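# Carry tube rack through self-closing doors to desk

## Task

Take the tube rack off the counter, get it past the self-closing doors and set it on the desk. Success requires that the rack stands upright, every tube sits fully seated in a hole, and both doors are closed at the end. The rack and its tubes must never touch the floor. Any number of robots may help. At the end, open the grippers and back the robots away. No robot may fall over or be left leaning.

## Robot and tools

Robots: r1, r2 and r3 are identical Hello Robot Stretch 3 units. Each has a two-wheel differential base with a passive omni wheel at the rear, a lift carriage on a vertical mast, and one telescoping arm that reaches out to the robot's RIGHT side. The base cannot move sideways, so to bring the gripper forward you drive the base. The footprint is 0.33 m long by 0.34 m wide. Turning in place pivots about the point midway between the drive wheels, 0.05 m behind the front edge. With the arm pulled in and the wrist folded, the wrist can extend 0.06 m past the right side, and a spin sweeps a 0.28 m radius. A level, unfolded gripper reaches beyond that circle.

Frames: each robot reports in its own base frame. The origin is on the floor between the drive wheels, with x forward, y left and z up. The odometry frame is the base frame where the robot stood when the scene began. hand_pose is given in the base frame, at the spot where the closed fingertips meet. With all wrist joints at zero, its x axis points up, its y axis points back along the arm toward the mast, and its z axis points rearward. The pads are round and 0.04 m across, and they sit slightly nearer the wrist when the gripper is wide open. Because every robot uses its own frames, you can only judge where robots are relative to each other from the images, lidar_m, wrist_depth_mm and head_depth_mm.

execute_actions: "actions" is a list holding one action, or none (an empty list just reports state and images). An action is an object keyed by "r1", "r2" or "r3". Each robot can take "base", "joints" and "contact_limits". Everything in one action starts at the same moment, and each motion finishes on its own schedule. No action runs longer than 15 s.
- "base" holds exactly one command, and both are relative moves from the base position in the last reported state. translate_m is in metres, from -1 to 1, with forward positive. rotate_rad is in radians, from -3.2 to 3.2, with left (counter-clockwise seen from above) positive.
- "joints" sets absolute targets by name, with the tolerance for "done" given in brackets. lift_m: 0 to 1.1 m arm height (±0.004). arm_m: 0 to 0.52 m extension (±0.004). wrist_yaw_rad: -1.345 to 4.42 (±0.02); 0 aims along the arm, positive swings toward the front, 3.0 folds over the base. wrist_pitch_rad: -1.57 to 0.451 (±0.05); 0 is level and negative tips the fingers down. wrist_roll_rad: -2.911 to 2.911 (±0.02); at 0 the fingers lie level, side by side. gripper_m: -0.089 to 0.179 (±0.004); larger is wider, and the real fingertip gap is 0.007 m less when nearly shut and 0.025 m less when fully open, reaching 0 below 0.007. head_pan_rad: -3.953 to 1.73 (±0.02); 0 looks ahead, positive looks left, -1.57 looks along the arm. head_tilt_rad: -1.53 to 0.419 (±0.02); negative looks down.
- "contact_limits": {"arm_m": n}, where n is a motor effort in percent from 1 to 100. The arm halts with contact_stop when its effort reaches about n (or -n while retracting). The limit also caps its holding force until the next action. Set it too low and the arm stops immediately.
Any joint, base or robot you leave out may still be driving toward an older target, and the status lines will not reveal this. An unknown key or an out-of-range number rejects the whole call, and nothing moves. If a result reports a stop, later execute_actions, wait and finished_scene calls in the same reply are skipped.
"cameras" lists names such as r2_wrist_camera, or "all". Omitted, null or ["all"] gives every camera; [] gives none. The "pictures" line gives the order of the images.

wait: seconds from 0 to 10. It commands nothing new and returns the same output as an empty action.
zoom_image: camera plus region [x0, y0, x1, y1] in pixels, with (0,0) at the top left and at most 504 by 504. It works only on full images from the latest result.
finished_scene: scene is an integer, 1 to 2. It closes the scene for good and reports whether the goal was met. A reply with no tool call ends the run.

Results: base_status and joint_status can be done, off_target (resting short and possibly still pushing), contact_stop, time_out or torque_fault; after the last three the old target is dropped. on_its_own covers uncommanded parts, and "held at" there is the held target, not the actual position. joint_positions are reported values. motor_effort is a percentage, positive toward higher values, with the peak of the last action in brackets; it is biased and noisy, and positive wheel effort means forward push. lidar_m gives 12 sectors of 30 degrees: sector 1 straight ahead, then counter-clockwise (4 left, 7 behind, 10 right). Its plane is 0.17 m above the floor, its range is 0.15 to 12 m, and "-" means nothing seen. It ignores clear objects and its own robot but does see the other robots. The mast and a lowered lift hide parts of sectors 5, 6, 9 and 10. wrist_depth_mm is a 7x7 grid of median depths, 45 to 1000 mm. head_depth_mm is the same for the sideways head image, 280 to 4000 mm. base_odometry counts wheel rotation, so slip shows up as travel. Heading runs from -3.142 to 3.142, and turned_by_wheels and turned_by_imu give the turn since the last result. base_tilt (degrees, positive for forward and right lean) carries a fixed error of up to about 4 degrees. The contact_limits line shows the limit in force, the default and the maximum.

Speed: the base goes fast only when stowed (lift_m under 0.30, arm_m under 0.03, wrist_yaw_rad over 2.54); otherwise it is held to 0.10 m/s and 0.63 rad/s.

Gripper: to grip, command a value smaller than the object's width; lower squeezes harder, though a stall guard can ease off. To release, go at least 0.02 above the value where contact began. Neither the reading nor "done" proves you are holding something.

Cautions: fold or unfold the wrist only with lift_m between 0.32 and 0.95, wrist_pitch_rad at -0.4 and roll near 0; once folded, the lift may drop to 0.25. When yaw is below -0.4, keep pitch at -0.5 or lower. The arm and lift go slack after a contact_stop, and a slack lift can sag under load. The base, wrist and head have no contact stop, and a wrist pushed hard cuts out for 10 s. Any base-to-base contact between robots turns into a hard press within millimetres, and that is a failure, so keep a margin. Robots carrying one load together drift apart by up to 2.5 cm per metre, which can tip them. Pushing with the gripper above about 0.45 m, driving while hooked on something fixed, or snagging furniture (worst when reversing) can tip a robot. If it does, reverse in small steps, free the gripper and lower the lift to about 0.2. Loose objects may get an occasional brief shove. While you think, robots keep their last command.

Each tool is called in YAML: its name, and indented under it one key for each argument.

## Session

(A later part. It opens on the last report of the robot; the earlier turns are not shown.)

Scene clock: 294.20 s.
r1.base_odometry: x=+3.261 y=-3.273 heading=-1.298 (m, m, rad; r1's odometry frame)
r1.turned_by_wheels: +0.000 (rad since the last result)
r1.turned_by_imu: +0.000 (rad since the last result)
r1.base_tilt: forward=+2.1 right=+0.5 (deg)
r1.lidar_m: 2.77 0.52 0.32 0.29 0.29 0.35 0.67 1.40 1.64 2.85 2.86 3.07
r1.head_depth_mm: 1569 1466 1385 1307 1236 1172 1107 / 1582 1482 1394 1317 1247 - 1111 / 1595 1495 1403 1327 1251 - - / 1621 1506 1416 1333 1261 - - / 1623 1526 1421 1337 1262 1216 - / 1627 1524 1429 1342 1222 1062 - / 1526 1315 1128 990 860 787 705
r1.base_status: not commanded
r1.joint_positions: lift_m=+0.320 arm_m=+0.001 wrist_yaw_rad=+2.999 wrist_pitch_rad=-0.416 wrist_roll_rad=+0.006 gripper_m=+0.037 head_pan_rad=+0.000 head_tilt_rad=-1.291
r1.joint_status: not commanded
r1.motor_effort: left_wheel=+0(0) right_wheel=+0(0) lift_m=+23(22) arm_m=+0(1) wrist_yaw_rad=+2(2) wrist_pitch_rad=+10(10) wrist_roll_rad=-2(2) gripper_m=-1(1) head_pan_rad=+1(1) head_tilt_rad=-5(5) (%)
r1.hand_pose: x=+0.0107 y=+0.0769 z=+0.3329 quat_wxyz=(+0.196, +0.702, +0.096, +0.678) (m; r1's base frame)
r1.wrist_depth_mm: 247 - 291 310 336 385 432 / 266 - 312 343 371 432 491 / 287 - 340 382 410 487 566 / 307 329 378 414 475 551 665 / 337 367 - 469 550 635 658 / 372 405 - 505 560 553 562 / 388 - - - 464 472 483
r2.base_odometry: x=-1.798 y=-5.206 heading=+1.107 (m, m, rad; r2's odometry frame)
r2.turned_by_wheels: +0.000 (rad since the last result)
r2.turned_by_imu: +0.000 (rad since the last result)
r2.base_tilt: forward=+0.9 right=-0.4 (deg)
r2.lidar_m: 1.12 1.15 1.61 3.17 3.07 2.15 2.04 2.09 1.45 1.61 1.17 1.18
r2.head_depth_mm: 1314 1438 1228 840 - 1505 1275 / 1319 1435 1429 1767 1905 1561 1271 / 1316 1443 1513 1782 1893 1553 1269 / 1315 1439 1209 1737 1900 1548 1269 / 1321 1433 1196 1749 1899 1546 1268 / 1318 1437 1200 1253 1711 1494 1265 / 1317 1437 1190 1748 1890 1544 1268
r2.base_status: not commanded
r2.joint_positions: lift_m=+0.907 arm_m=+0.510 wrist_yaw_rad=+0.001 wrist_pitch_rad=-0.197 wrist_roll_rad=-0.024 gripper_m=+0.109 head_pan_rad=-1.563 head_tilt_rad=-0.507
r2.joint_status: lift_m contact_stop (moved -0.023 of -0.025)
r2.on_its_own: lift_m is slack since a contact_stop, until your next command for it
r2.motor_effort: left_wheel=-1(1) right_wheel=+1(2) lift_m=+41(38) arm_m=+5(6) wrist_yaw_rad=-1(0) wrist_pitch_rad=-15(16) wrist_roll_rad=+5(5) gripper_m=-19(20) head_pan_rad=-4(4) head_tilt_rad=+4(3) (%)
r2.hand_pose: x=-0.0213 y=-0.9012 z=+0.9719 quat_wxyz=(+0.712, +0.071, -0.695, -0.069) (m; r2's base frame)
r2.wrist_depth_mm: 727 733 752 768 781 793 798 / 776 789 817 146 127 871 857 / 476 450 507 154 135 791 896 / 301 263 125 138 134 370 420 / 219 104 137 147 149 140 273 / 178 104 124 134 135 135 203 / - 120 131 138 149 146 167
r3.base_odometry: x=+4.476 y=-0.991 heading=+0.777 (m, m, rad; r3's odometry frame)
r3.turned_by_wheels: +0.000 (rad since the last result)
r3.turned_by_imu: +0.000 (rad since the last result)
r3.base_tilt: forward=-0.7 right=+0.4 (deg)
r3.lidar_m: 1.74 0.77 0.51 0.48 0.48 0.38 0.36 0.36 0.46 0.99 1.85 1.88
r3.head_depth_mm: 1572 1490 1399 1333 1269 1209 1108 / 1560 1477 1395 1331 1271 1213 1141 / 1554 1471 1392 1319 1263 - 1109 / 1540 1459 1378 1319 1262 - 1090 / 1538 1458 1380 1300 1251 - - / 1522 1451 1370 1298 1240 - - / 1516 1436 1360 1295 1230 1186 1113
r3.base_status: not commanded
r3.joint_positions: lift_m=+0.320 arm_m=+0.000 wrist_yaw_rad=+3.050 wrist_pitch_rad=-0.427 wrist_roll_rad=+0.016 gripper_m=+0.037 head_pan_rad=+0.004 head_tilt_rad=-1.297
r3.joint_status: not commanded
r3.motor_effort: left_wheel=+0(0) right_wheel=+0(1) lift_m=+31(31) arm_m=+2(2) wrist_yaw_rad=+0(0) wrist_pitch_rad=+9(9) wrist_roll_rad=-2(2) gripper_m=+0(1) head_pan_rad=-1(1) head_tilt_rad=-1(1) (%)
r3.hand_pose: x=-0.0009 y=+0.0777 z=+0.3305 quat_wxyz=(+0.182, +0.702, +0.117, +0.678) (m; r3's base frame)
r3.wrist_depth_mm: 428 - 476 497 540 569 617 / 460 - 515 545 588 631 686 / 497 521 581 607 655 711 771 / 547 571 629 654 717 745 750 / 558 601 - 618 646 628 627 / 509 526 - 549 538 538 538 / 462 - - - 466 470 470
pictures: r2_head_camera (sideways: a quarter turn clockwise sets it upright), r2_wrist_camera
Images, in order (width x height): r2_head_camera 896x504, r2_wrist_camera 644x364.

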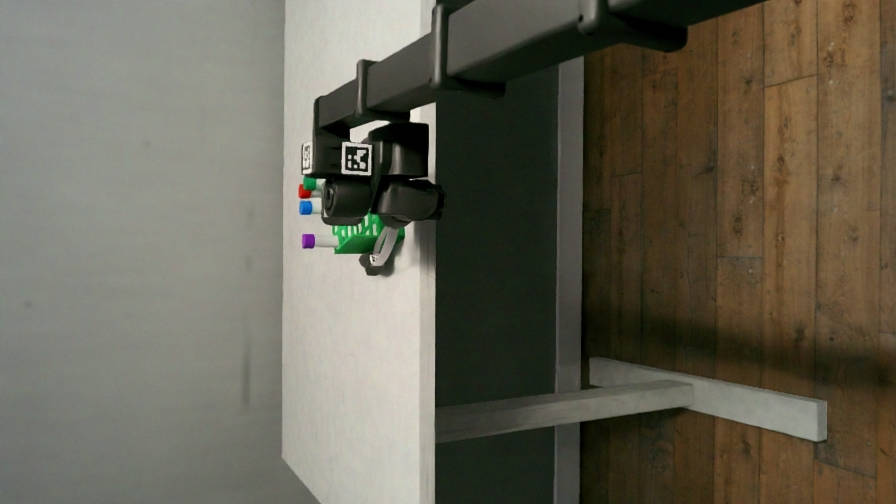

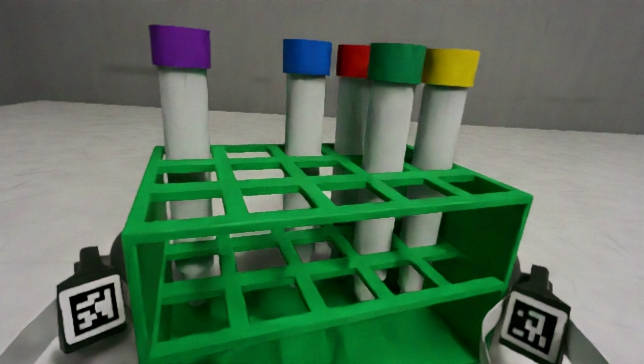

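execute_actions:
  actions:
    - {"r2":{"joints":{"lift_m":0.92,"gripper_m":0.179}}}
  cameras: ["r2_wrist_camera"]

execute_actions:
  actions:
    - {"r2":{"joints":{"arm_m":0.38,"lift_m":0.93}}}
  cameras: ["r2_head_camera","r2_wrist_camera"]

Scene clock: 295.87 s.
r1.base_odometry: x=+3.261 y=-3.273 heading=-1.298 (m, m, rad; r1's odometry frame)
r1.turned_by_wheels: +0.000 (rad since the last result)
r1.turned_by_imu: +0.000 (rad since the last result)
r1.base_tilt: forward=+2.1 right=+0.5 (deg)
r1.lidar_m: 2.77 0.51 0.32 0.29 0.29 0.35 0.67 1.40 1.63 2.84 2.86 3.08
r1.head_depth_mm: 1578 1479 1382 1311 1235 1175 1112 / 1594 1478 1391 1309 1247 - 1107 / 1595 1491 1407 1325 1250 - - / 1605 1498 1413 1330 1261 - - / 1631 1518 1423 1342 1264 1207 - / 1640 1527 1425 1340 1221 1060 - / 1527 1310 1126 984 859 789 706
r1.base_status: not commanded
r1.joint_positions: lift_m=+0.320 arm_m=+0.001 wrist_yaw_rad=+2.999 wrist_pitch_rad=-0.416 wrist_roll_rad=+0.006 gripper_m=+0.037 head_pan_rad=+0.000 head_tilt_rad=-1.291
r1.joint_status: not commanded
r1.motor_effort: left_wheel=+1(0) right_wheel=+0(0) lift_m=+23(23) arm_m=+0(1) wrist_yaw_rad=+1(1) wrist_pitch_rad=+10(9) wrist_roll_rad=-2(2) gripper_m=+0(1) head_pan_rad=-1(0) head_tilt_rad=-4(5) (%)
r1.hand_pose: x=+0.0107 y=+0.0769 z=+0.3329 quat_wxyz=(+0.196, +0.702, +0.096, +0.678) (m; r1's base frame)
r1.wrist_depth_mm: 247 - 287 312 336 382 438 / 264 - 311 342 368 428 498 / 285 - 344 377 412 485 564 / 311 328 381 421 480 560 663 / 337 361 - 463 558 634 678 / 373 405 - 500 563 561 559 / 391 - - - 461 470 480
r2.base_odometry: x=-1.798 y=-5.206 heading=+1.107 (m, m, rad; r2's odometry frame)
r2.turned_by_wheels: +0.000 (rad since the last result)
r2.turned_by_imu: +0.000 (rad since the last result)
r2.base_tilt: forward=+0.9 right=-0.3 (deg)
r2.lidar_m: 1.12 1.15 1.61 3.17 3.05 2.14 2.03 2.09 1.44 1.60 1.17 1.18
r2.head_depth_mm: 1315 1435 1217 - 1891 1507 1269 / 1314 1431 1518 1769 1894 1554 1272 / 1318 1431 1512 1780 1888 1552 1264 / 1314 1426 1206 1740 1889 1546 1270 / 1316 1438 1204 1766 1902 1553 1264 / 1324 1436 1192 1252 1720 1495 1261 / 1319 1441 1189 1755 1885 1535 1261
r2.base_status: not commanded
r2.joint_positions: lift_m=+0.920 arm_m=+0.510 wrist_yaw_rad=-0.001 wrist_pitch_rad=-0.255 wrist_roll_rad=-0.013 gripper_m=+0.179 head_pan_rad=-1.563 head_tilt_rad=-0.507
r2.joint_status: all done
r2.motor_effort: left_wheel=-1(1) right_wheel=+2(2) lift_m=+49(46) arm_m=+5(5) wrist_yaw_rad=+2(0) wrist_pitch_rad=+2(15) wrist_roll_rad=+1(6) gripper_m=+0(83) head_pan_rad=-4(4) head_tilt_rad=+3(3) (%)
r2.hand_pose: x=-0.0217 y=-0.8966 z=+0.9706 quat_wxyz=(+0.706, +0.090, -0.697, -0.090) (m; r2's base frame)
r2.wrist_depth_mm: 724 743 759 745 765 773 826 / 766 609 787 140 121 841 852 / 412 358 448 145 132 564 611 / 280 132 122 128 126 142 350 / 211 85 137 143 147 136 249 / - 109 125 132 135 133 194 / - 99 131 137 146 145 162
r3.base_odometry: x=+4.476 y=-0.991 heading=+0.777 (m, m, rad; r3's odometry frame)
r3.turned_by_wheels: +0.000 (rad since the last result)
r3.turned_by_imu: +0.000 (rad since the last result)
r3.base_tilt: forward=-0.6 right=+0.3 (deg)
r3.lidar_m: 1.74 0.77 0.51 0.48 0.48 0.38 0.36 0.36 0.46 0.99 1.85 1.87
r3.head_depth_mm: 1572 1488 1400 1332 1270 1216 1110 / 1562 1473 1396 1331 1271 1206 1138 / 1553 1470 1387 1314 1263 - 1111 / 1542 1458 1385 1315 1255 - 1092 / 1525 1451 1372 1308 1258 - - / 1519 1446 1371 1296 1237 - - / 1511 1437 1367 1291 1232 1190 1114
r3.base_status: not commanded
r3.joint_positions: lift_m=+0.320 arm_m=+0.000 wrist_yaw_rad=+3.050 wrist_pitch_rad=-0.427 wrist_roll_rad=+0.016 gripper_m=+0.037 head_pan_rad=+0.004 head_tilt_rad=-1.297
r3.joint_status: not commanded
r3.motor_effort: left_wheel=+0(0) right_wheel=-1(1) lift_m=+31(32) arm_m=+2(2) wrist_yaw_rad=+0(1) wrist_pitch_rad=+9(9) wrist_roll_rad=-2(1) gripper_m=+0(0) head_pan_rad=-2(1) head_tilt_rad=-1(1) (%)
r3.hand_pose: x=-0.0009 y=+0.0777 z=+0.3305 quat_wxyz=(+0.182, +0.702, +0.117, +0.678) (m; r3's base frame)
r3.wrist_depth_mm: 425 - 474 497 534 575 610 / 461 - 521 543 590 638 682 / 504 522 574 596 659 727 773 / 547 574 614 667 709 759 752 / 564 601 - 622 643 626 637 / 510 527 - 548 535 535 540 / 460 - - - 467 471 468
pictures: r2_wrist_camera
Images, in order (width x height): r2_wrist_camera 644x364.

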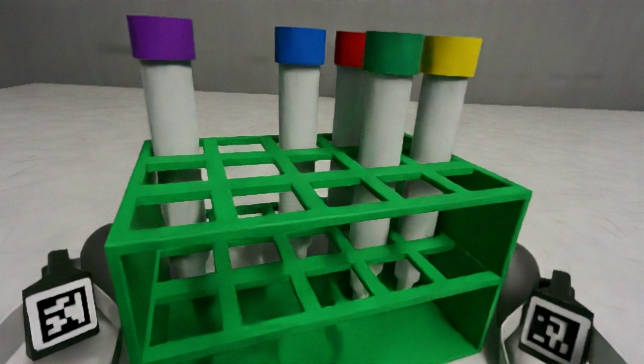

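Scene clock: 298.07 s.
r1.base_odometry: x=+3.261 y=-3.273 heading=-1.298 (m, m, rad; r1's odometry frame)
r1.turned_by_wheels: +0.000 (rad since the last result)
r1.turned_by_imu: +0.000 (rad since the last result)
r1.base_tilt: forward=+2.1 right=+0.5 (deg)
r1.lidar_m: 2.77 0.52 0.32 0.29 0.29 0.35 0.67 1.40 1.63 2.84 2.86 3.09
r1.head_depth_mm: 1572 1474 1391 1314 1240 1174 1112 / 1582 1482 1391 1308 1245 - 1114 / 1586 1503 1402 1321 1252 - - / 1605 1503 1416 1326 1261 - - / 1623 1510 1425 1337 1267 1216 - / 1622 1524 1427 1336 1221 1060 - / 1521 1311 1124 985 862 786 705
r1.base_status: not commanded
r1.joint_positions: lift_m=+0.320 arm_m=+0.001 wrist_yaw_rad=+2.999 wrist_pitch_rad=-0.416 wrist_roll_rad=+0.006 gripper_m=+0.037 head_pan_rad=+0.000 head_tilt_rad=-1.291
r1.joint_status: not commanded
r1.motor_effort: left_wheel=+0(1) right_wheel=+0(0) lift_m=+23(23) arm_m=+0(1) wrist_yaw_rad=+1(1) wrist_pitch_rad=+10(10) wrist_roll_rad=-2(2) gripper_m=-1(1) head_pan_rad=+0(0) head_tilt_rad=-5(5) (%)
r1.hand_pose: x=+0.0107 y=+0.0769 z=+0.3329 quat_wxyz=(+0.196, +0.702, +0.096, +0.678) (m; r1's base frame)
r1.wrist_depth_mm: 247 - 287 312 334 382 435 / 264 - 313 345 369 425 493 / 285 - 343 378 411 487 556 / 306 331 378 415 472 571 665 / 336 365 - 458 559 630 683 / 371 406 - 512 567 555 561 / 393 - - - 464 474 481
r2.base_odometry: x=-1.798 y=-5.206 heading=+1.107 (m, m, rad; r2's odometry frame)
r2.turned_by_wheels: +0.000 (rad since the last result)
r2.turned_by_imu: +0.000 (rad since the last result)
r2.base_tilt: forward=+0.8 right=-0.4 (deg)
r2.lidar_m: 1.12 1.15 1.61 3.18 3.07 2.15 2.03 2.08 1.44 1.60 1.17 1.18
r2.head_depth_mm: 1315 1436 1224 - 1900 1532 1273 / 1318 1435 1513 1800 1889 1552 1269 / 1320 1433 1332 - 1885 1551 1271 / 1313 1430 1210 1776 1888 1552 1269 / 1314 1430 1200 1742 1887 1542 1273 / 1319 1433 1200 1248 1711 1499 1270 / 1312 1435 1190 1745 1883 1541 1260
r2.base_status: not commanded
r2.joint_positions: lift_m=+0.930 arm_m=+0.380 wrist_yaw_rad=-0.001 wrist_pitch_rad=-0.264 wrist_roll_rad=-0.013 gripper_m=+0.179 head_pan_rad=-1.563 head_tilt_rad=-0.507
r2.joint_status: all done
r2.motor_effort: left_wheel=-1(1) right_wheel=+2(2) lift_m=+51(50) arm_m=-5(5) wrist_yaw_rad=+2(2) wrist_pitch_rad=+4(5) wrist_roll_rad=+1(1) gripper_m=+0(1) head_pan_rad=-5(4) head_tilt_rad=+3(3) (%)
r2.hand_pose: x=-0.0217 y=-0.7664 z=+0.9783 quat_wxyz=(+0.706, +0.093, -0.696, -0.093) (m; r2's base frame)
r2.wrist_depth_mm: 868 871 887 891 891 885 917 / 887 892 843 262 951 966 991 / 427 452 270 259 445 591 625 / 292 301 274 277 298 356 366 / 222 230 229 240 247 255 263 / - 189 194 198 204 209 216 / - - - - - - 859
r3.base_odometry: x=+4.476 y=-0.991 heading=+0.777 (m, m, rad; r3's odometry frame)
r3.turned_by_wheels: +0.000 (rad since the last result)
r3.turned_by_imu: +0.000 (rad since the last result)
r3.base_tilt: forward=-0.7 right=+0.3 (deg)
r3.lidar_m: 1.74 0.77 0.51 0.47 0.48 0.39 0.36 0.36 0.46 0.98 1.84 1.87
r3.head_depth_mm: 1577 1485 1406 1334 1272 1210 1110 / 1557 1472 1397 1326 1270 1203 1139 / 1554 1467 1392 1321 1264 - 1110 / 1540 1460 1380 1315 1260 - 1096 / 1531 1458 1373 1310 1251 - - / 1532 1441 1370 1302 1246 - - / 1514 1439 1358 1295 1233 1184 1113
r3.base_status: not commanded
r3.joint_positions: lift_m=+0.320 arm_m=+0.000 wrist_yaw_rad=+3.050 wrist_pitch_rad=-0.427 wrist_roll_rad=+0.016 gripper_m=+0.037 head_pan_rad=+0.004 head_tilt_rad=-1.297
r3.joint_status: not commanded
r3.motor_effort: left_wheel=+0(0) right_wheel=-1(1) lift_m=+32(31) arm_m=+2(2) wrist_yaw_rad=+0(1) wrist_pitch_rad=+9(9) wrist_roll_rad=-2(2) gripper_m=+0(0) head_pan_rad=-2(1) head_tilt_rad=-1(2) (%)
r3.hand_pose: x=-0.0009 y=+0.0777 z=+0.3305 quat_wxyz=(+0.182, +0.702, +0.117, +0.678) (m; r3's base frame)
r3.wrist_depth_mm: 424 - 471 497 532 570 606 / 456 - 519 550 592 641 694 / 505 527 575 605 657 714 786 / 544 576 629 663 716 751 752 / 568 600 - 618 639 621 620 / 506 528 - 550 531 535 540 / 463 - - - 469 472 467
pictures: r2_head_camera (sideways: a quarter turn clockwise sets it upright), r2_wrist_camera
Images, in order (width x height): r2_head_camera 896x504, r2_wrist_camera 644x364.

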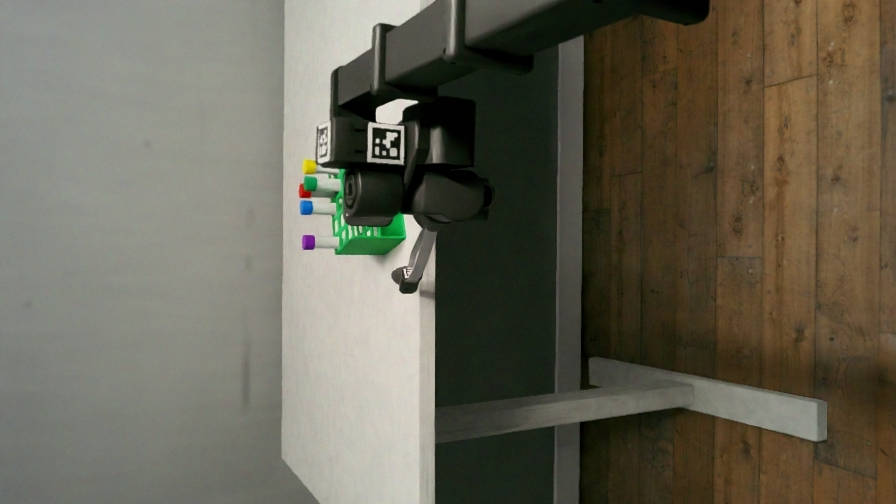

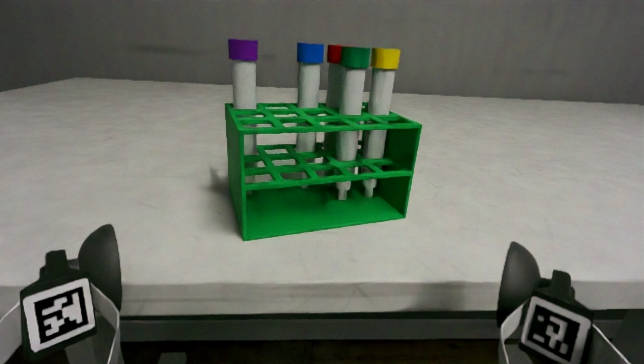

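zoom_image:
  camera: "r2_wrist_camera"
  region: [190,20,450,250]

execute_actions:
  actions:
    - {"r2":{"joints":{"arm_m":0.15,"lift_m":0.93,"wrist_pitch_rad":0}}}
  cameras: ["r2_wrist_camera"]

zoom_image:
  camera: "r2_wrist_camera"
  region: [220,120,420,300]

Region (190, 20, 450, 250) of r2_wrist_camera's 644x364 image, scaled by 1.938; it fills the top 446 rows of this view, and the rest is white.

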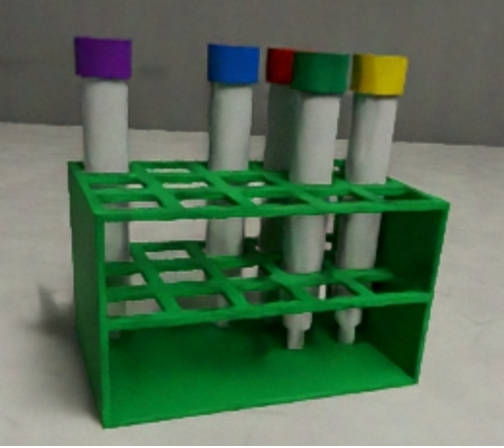

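Scene clock: 301.40 s.
r1.base_odometry: x=+3.261 y=-3.273 heading=-1.298 (m, m, rad; r1's odometry frame)
r1.turned_by_wheels: +0.000 (rad since the last result)
r1.turned_by_imu: +0.000 (rad since the last result)
r1.base_tilt: forward=+2.1 right=+0.5 (deg)
r1.lidar_m: 2.77 0.52 0.32 0.29 0.29 0.35 0.67 1.40 1.64 2.85 2.86 3.07
r1.head_depth_mm: 1573 1466 1381 1312 1241 1170 1108 / 1594 1480 1397 1312 1246 - 1107 / 1595 1494 1394 1326 1255 - - / 1608 1508 1414 1332 1267 - - / 1622 1516 1424 1341 1267 1218 - / 1636 1526 1433 1337 1221 1064 - / 1529 1309 1126 985 861 786 705
r1.base_status: not commanded
r1.joint_positions: lift_m=+0.320 arm_m=+0.001 wrist_yaw_rad=+2.999 wrist_pitch_rad=-0.416 wrist_roll_rad=+0.006 gripper_m=+0.037 head_pan_rad=+0.000 head_tilt_rad=-1.291
r1.joint_status: not commanded
r1.motor_effort: left_wheel=+1(1) right_wheel=+0(0) lift_m=+23(23) arm_m=+1(0) wrist_yaw_rad=+3(1) wrist_pitch_rad=+10(10) wrist_roll_rad=-2(2) gripper_m=-1(0) head_pan_rad=+1(1) head_tilt_rad=-5(5) (%)
r1.hand_pose: x=+0.0107 y=+0.0769 z=+0.3329 quat_wxyz=(+0.196, +0.702, +0.096, +0.678) (m; r1's base frame)
r1.wrist_depth_mm: 248 - 288 310 336 384 427 / 265 - 308 342 369 432 494 / 285 - 342 376 414 488 568 / 308 331 378 416 477 564 654 / 337 364 - 470 556 637 673 / 375 402 - 502 566 555 560 / 393 - - - 473 478 481
r2.base_odometry: x=-1.798 y=-5.206 heading=+1.107 (m, m, rad; r2's odometry frame)
r2.turned_by_wheels: +0.000 (rad since the last result)
r2.turned_by_imu: -0.001 (rad since the last result)
r2.base_tilt: forward=+0.8 right=-0.3 (deg)
r2.lidar_m: 1.12 1.15 1.61 3.18 3.05 2.14 2.03 2.08 1.44 1.60 1.17 1.18
r2.head_depth_mm: 1319 1431 1222 895 - 1459 1273 / 1318 1435 1219 839 - 1467 1274 / 1316 1435 910 835 - 1459 1269 / 1320 1432 1205 888 1894 1535 1273 / 1317 1434 1201 1750 1899 1548 1267 / 1318 1439 1199 1249 1710 1497 1268 / 1316 1435 1194 1755 1884 1540 1260
r2.base_status: not commanded
r2.joint_positions: lift_m=+0.930 arm_m=+0.150 wrist_yaw_rad=-0.001 wrist_pitch_rad=-0.021 wrist_roll_rad=-0.013 gripper_m=+0.179 head_pan_rad=-1.563 head_tilt_rad=-0.507
r2.joint_status: all done
r2.motor_effort: left_wheel=-1(1) right_wheel=+2(2) lift_m=+51(56) arm_m=-5(6) wrist_yaw_rad=+1(2) wrist_pitch_rad=+6(7) wrist_roll_rad=+1(1) gripper_m=+0(1) head_pan_rad=-5(4) head_tilt_rad=+4(3) (%)
r2.hand_pose: x=-0.0216 y=-0.5510 z=+1.0390 quat_wxyz=(+0.712, +0.007, -0.702, -0.008) (m; r2's base frame)
r2.wrist_depth_mm: - - - - - - - / - - - - - - - / - - - - - - - / - 807 872 512 - - - / 445 456 471 457 519 551 577 / - 821 - - - - 865 / - - - - - - 891
r3.base_odometry: x=+4.476 y=-0.991 heading=+0.777 (m, m, rad; r3's odometry frame)
r3.turned_by_wheels: +0.000 (rad since the last result)
r3.turned_by_imu: -0.001 (rad since the last result)
r3.base_tilt: forward=-0.6 right=+0.4 (deg)
r3.lidar_m: 1.74 0.77 0.51 0.47 0.48 0.38 0.36 0.36 0.46 0.99 1.85 1.88
r3.head_depth_mm: 1574 1481 1404 1336 1274 1215 1113 / 1570 1472 1390 1329 1273 1210 1136 / 1562 1465 1389 1319 1263 - 1109 / 1546 1461 1380 1312 1254 - 1097 / 1534 1451 1373 1311 1253 - - / 1529 1446 1370 1301 1244 - - / 1516 1435 1363 1294 1233 1188 1115
r3.base_status: not commanded
r3.joint_positions: lift_m=+0.320 arm_m=+0.000 wrist_yaw_rad=+3.050 wrist_pitch_rad=-0.427 wrist_roll_rad=+0.016 gripper_m=+0.037 head_pan_rad=+0.004 head_tilt_rad=-1.297
r3.joint_status: not commanded
r3.motor_effort: left_wheel=+0(0) right_wheel=+0(1) lift_m=+31(31) arm_m=+2(2) wrist_yaw_rad=-1(0) wrist_pitch_rad=+9(9) wrist_roll_rad=-2(2) gripper_m=+0(1) head_pan_rad=-2(1) head_tilt_rad=-1(1) (%)
r3.hand_pose: x=-0.0009 y=+0.0777 z=+0.3305 quat_wxyz=(+0.182, +0.702, +0.117, +0.678) (m; r3's base frame)
r3.wrist_depth_mm: 421 - 472 498 536 574 613 / 465 - 519 543 590 632 691 / 504 524 578 601 660 714 794 / 538 577 621 665 719 745 742 / 564 601 - 622 641 635 627 / 509 529 - 544 533 537 541 / 464 - - - 467 472 474
pictures: r2_wrist_camera
Images, in order (width x height): r2_wrist_camera 644x364.

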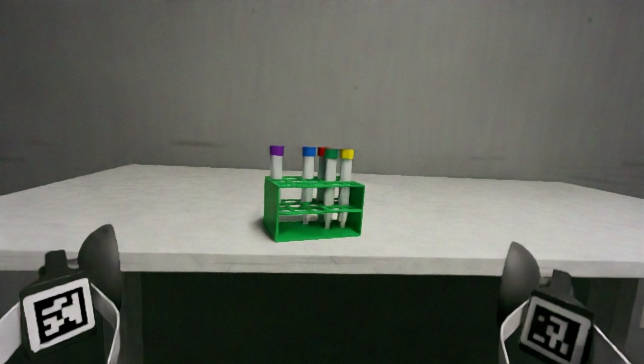

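Region (220, 120, 420, 300) of r2_wrist_camera's 644x364 image, scaled by 2.520; it fills the top 454 rows of this view, and the rest is white.

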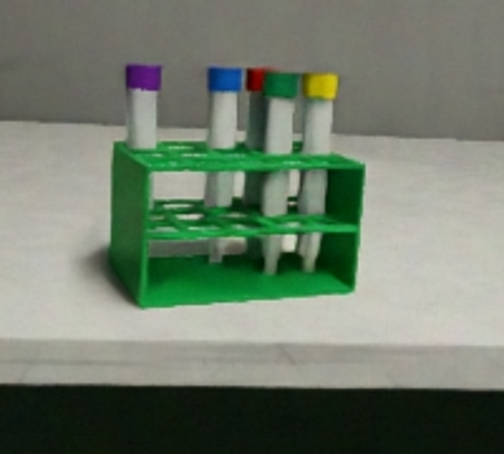

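Consistent with camera roll; all down.

finished_scene:
  scene: 1

The scene is finished: the task was done.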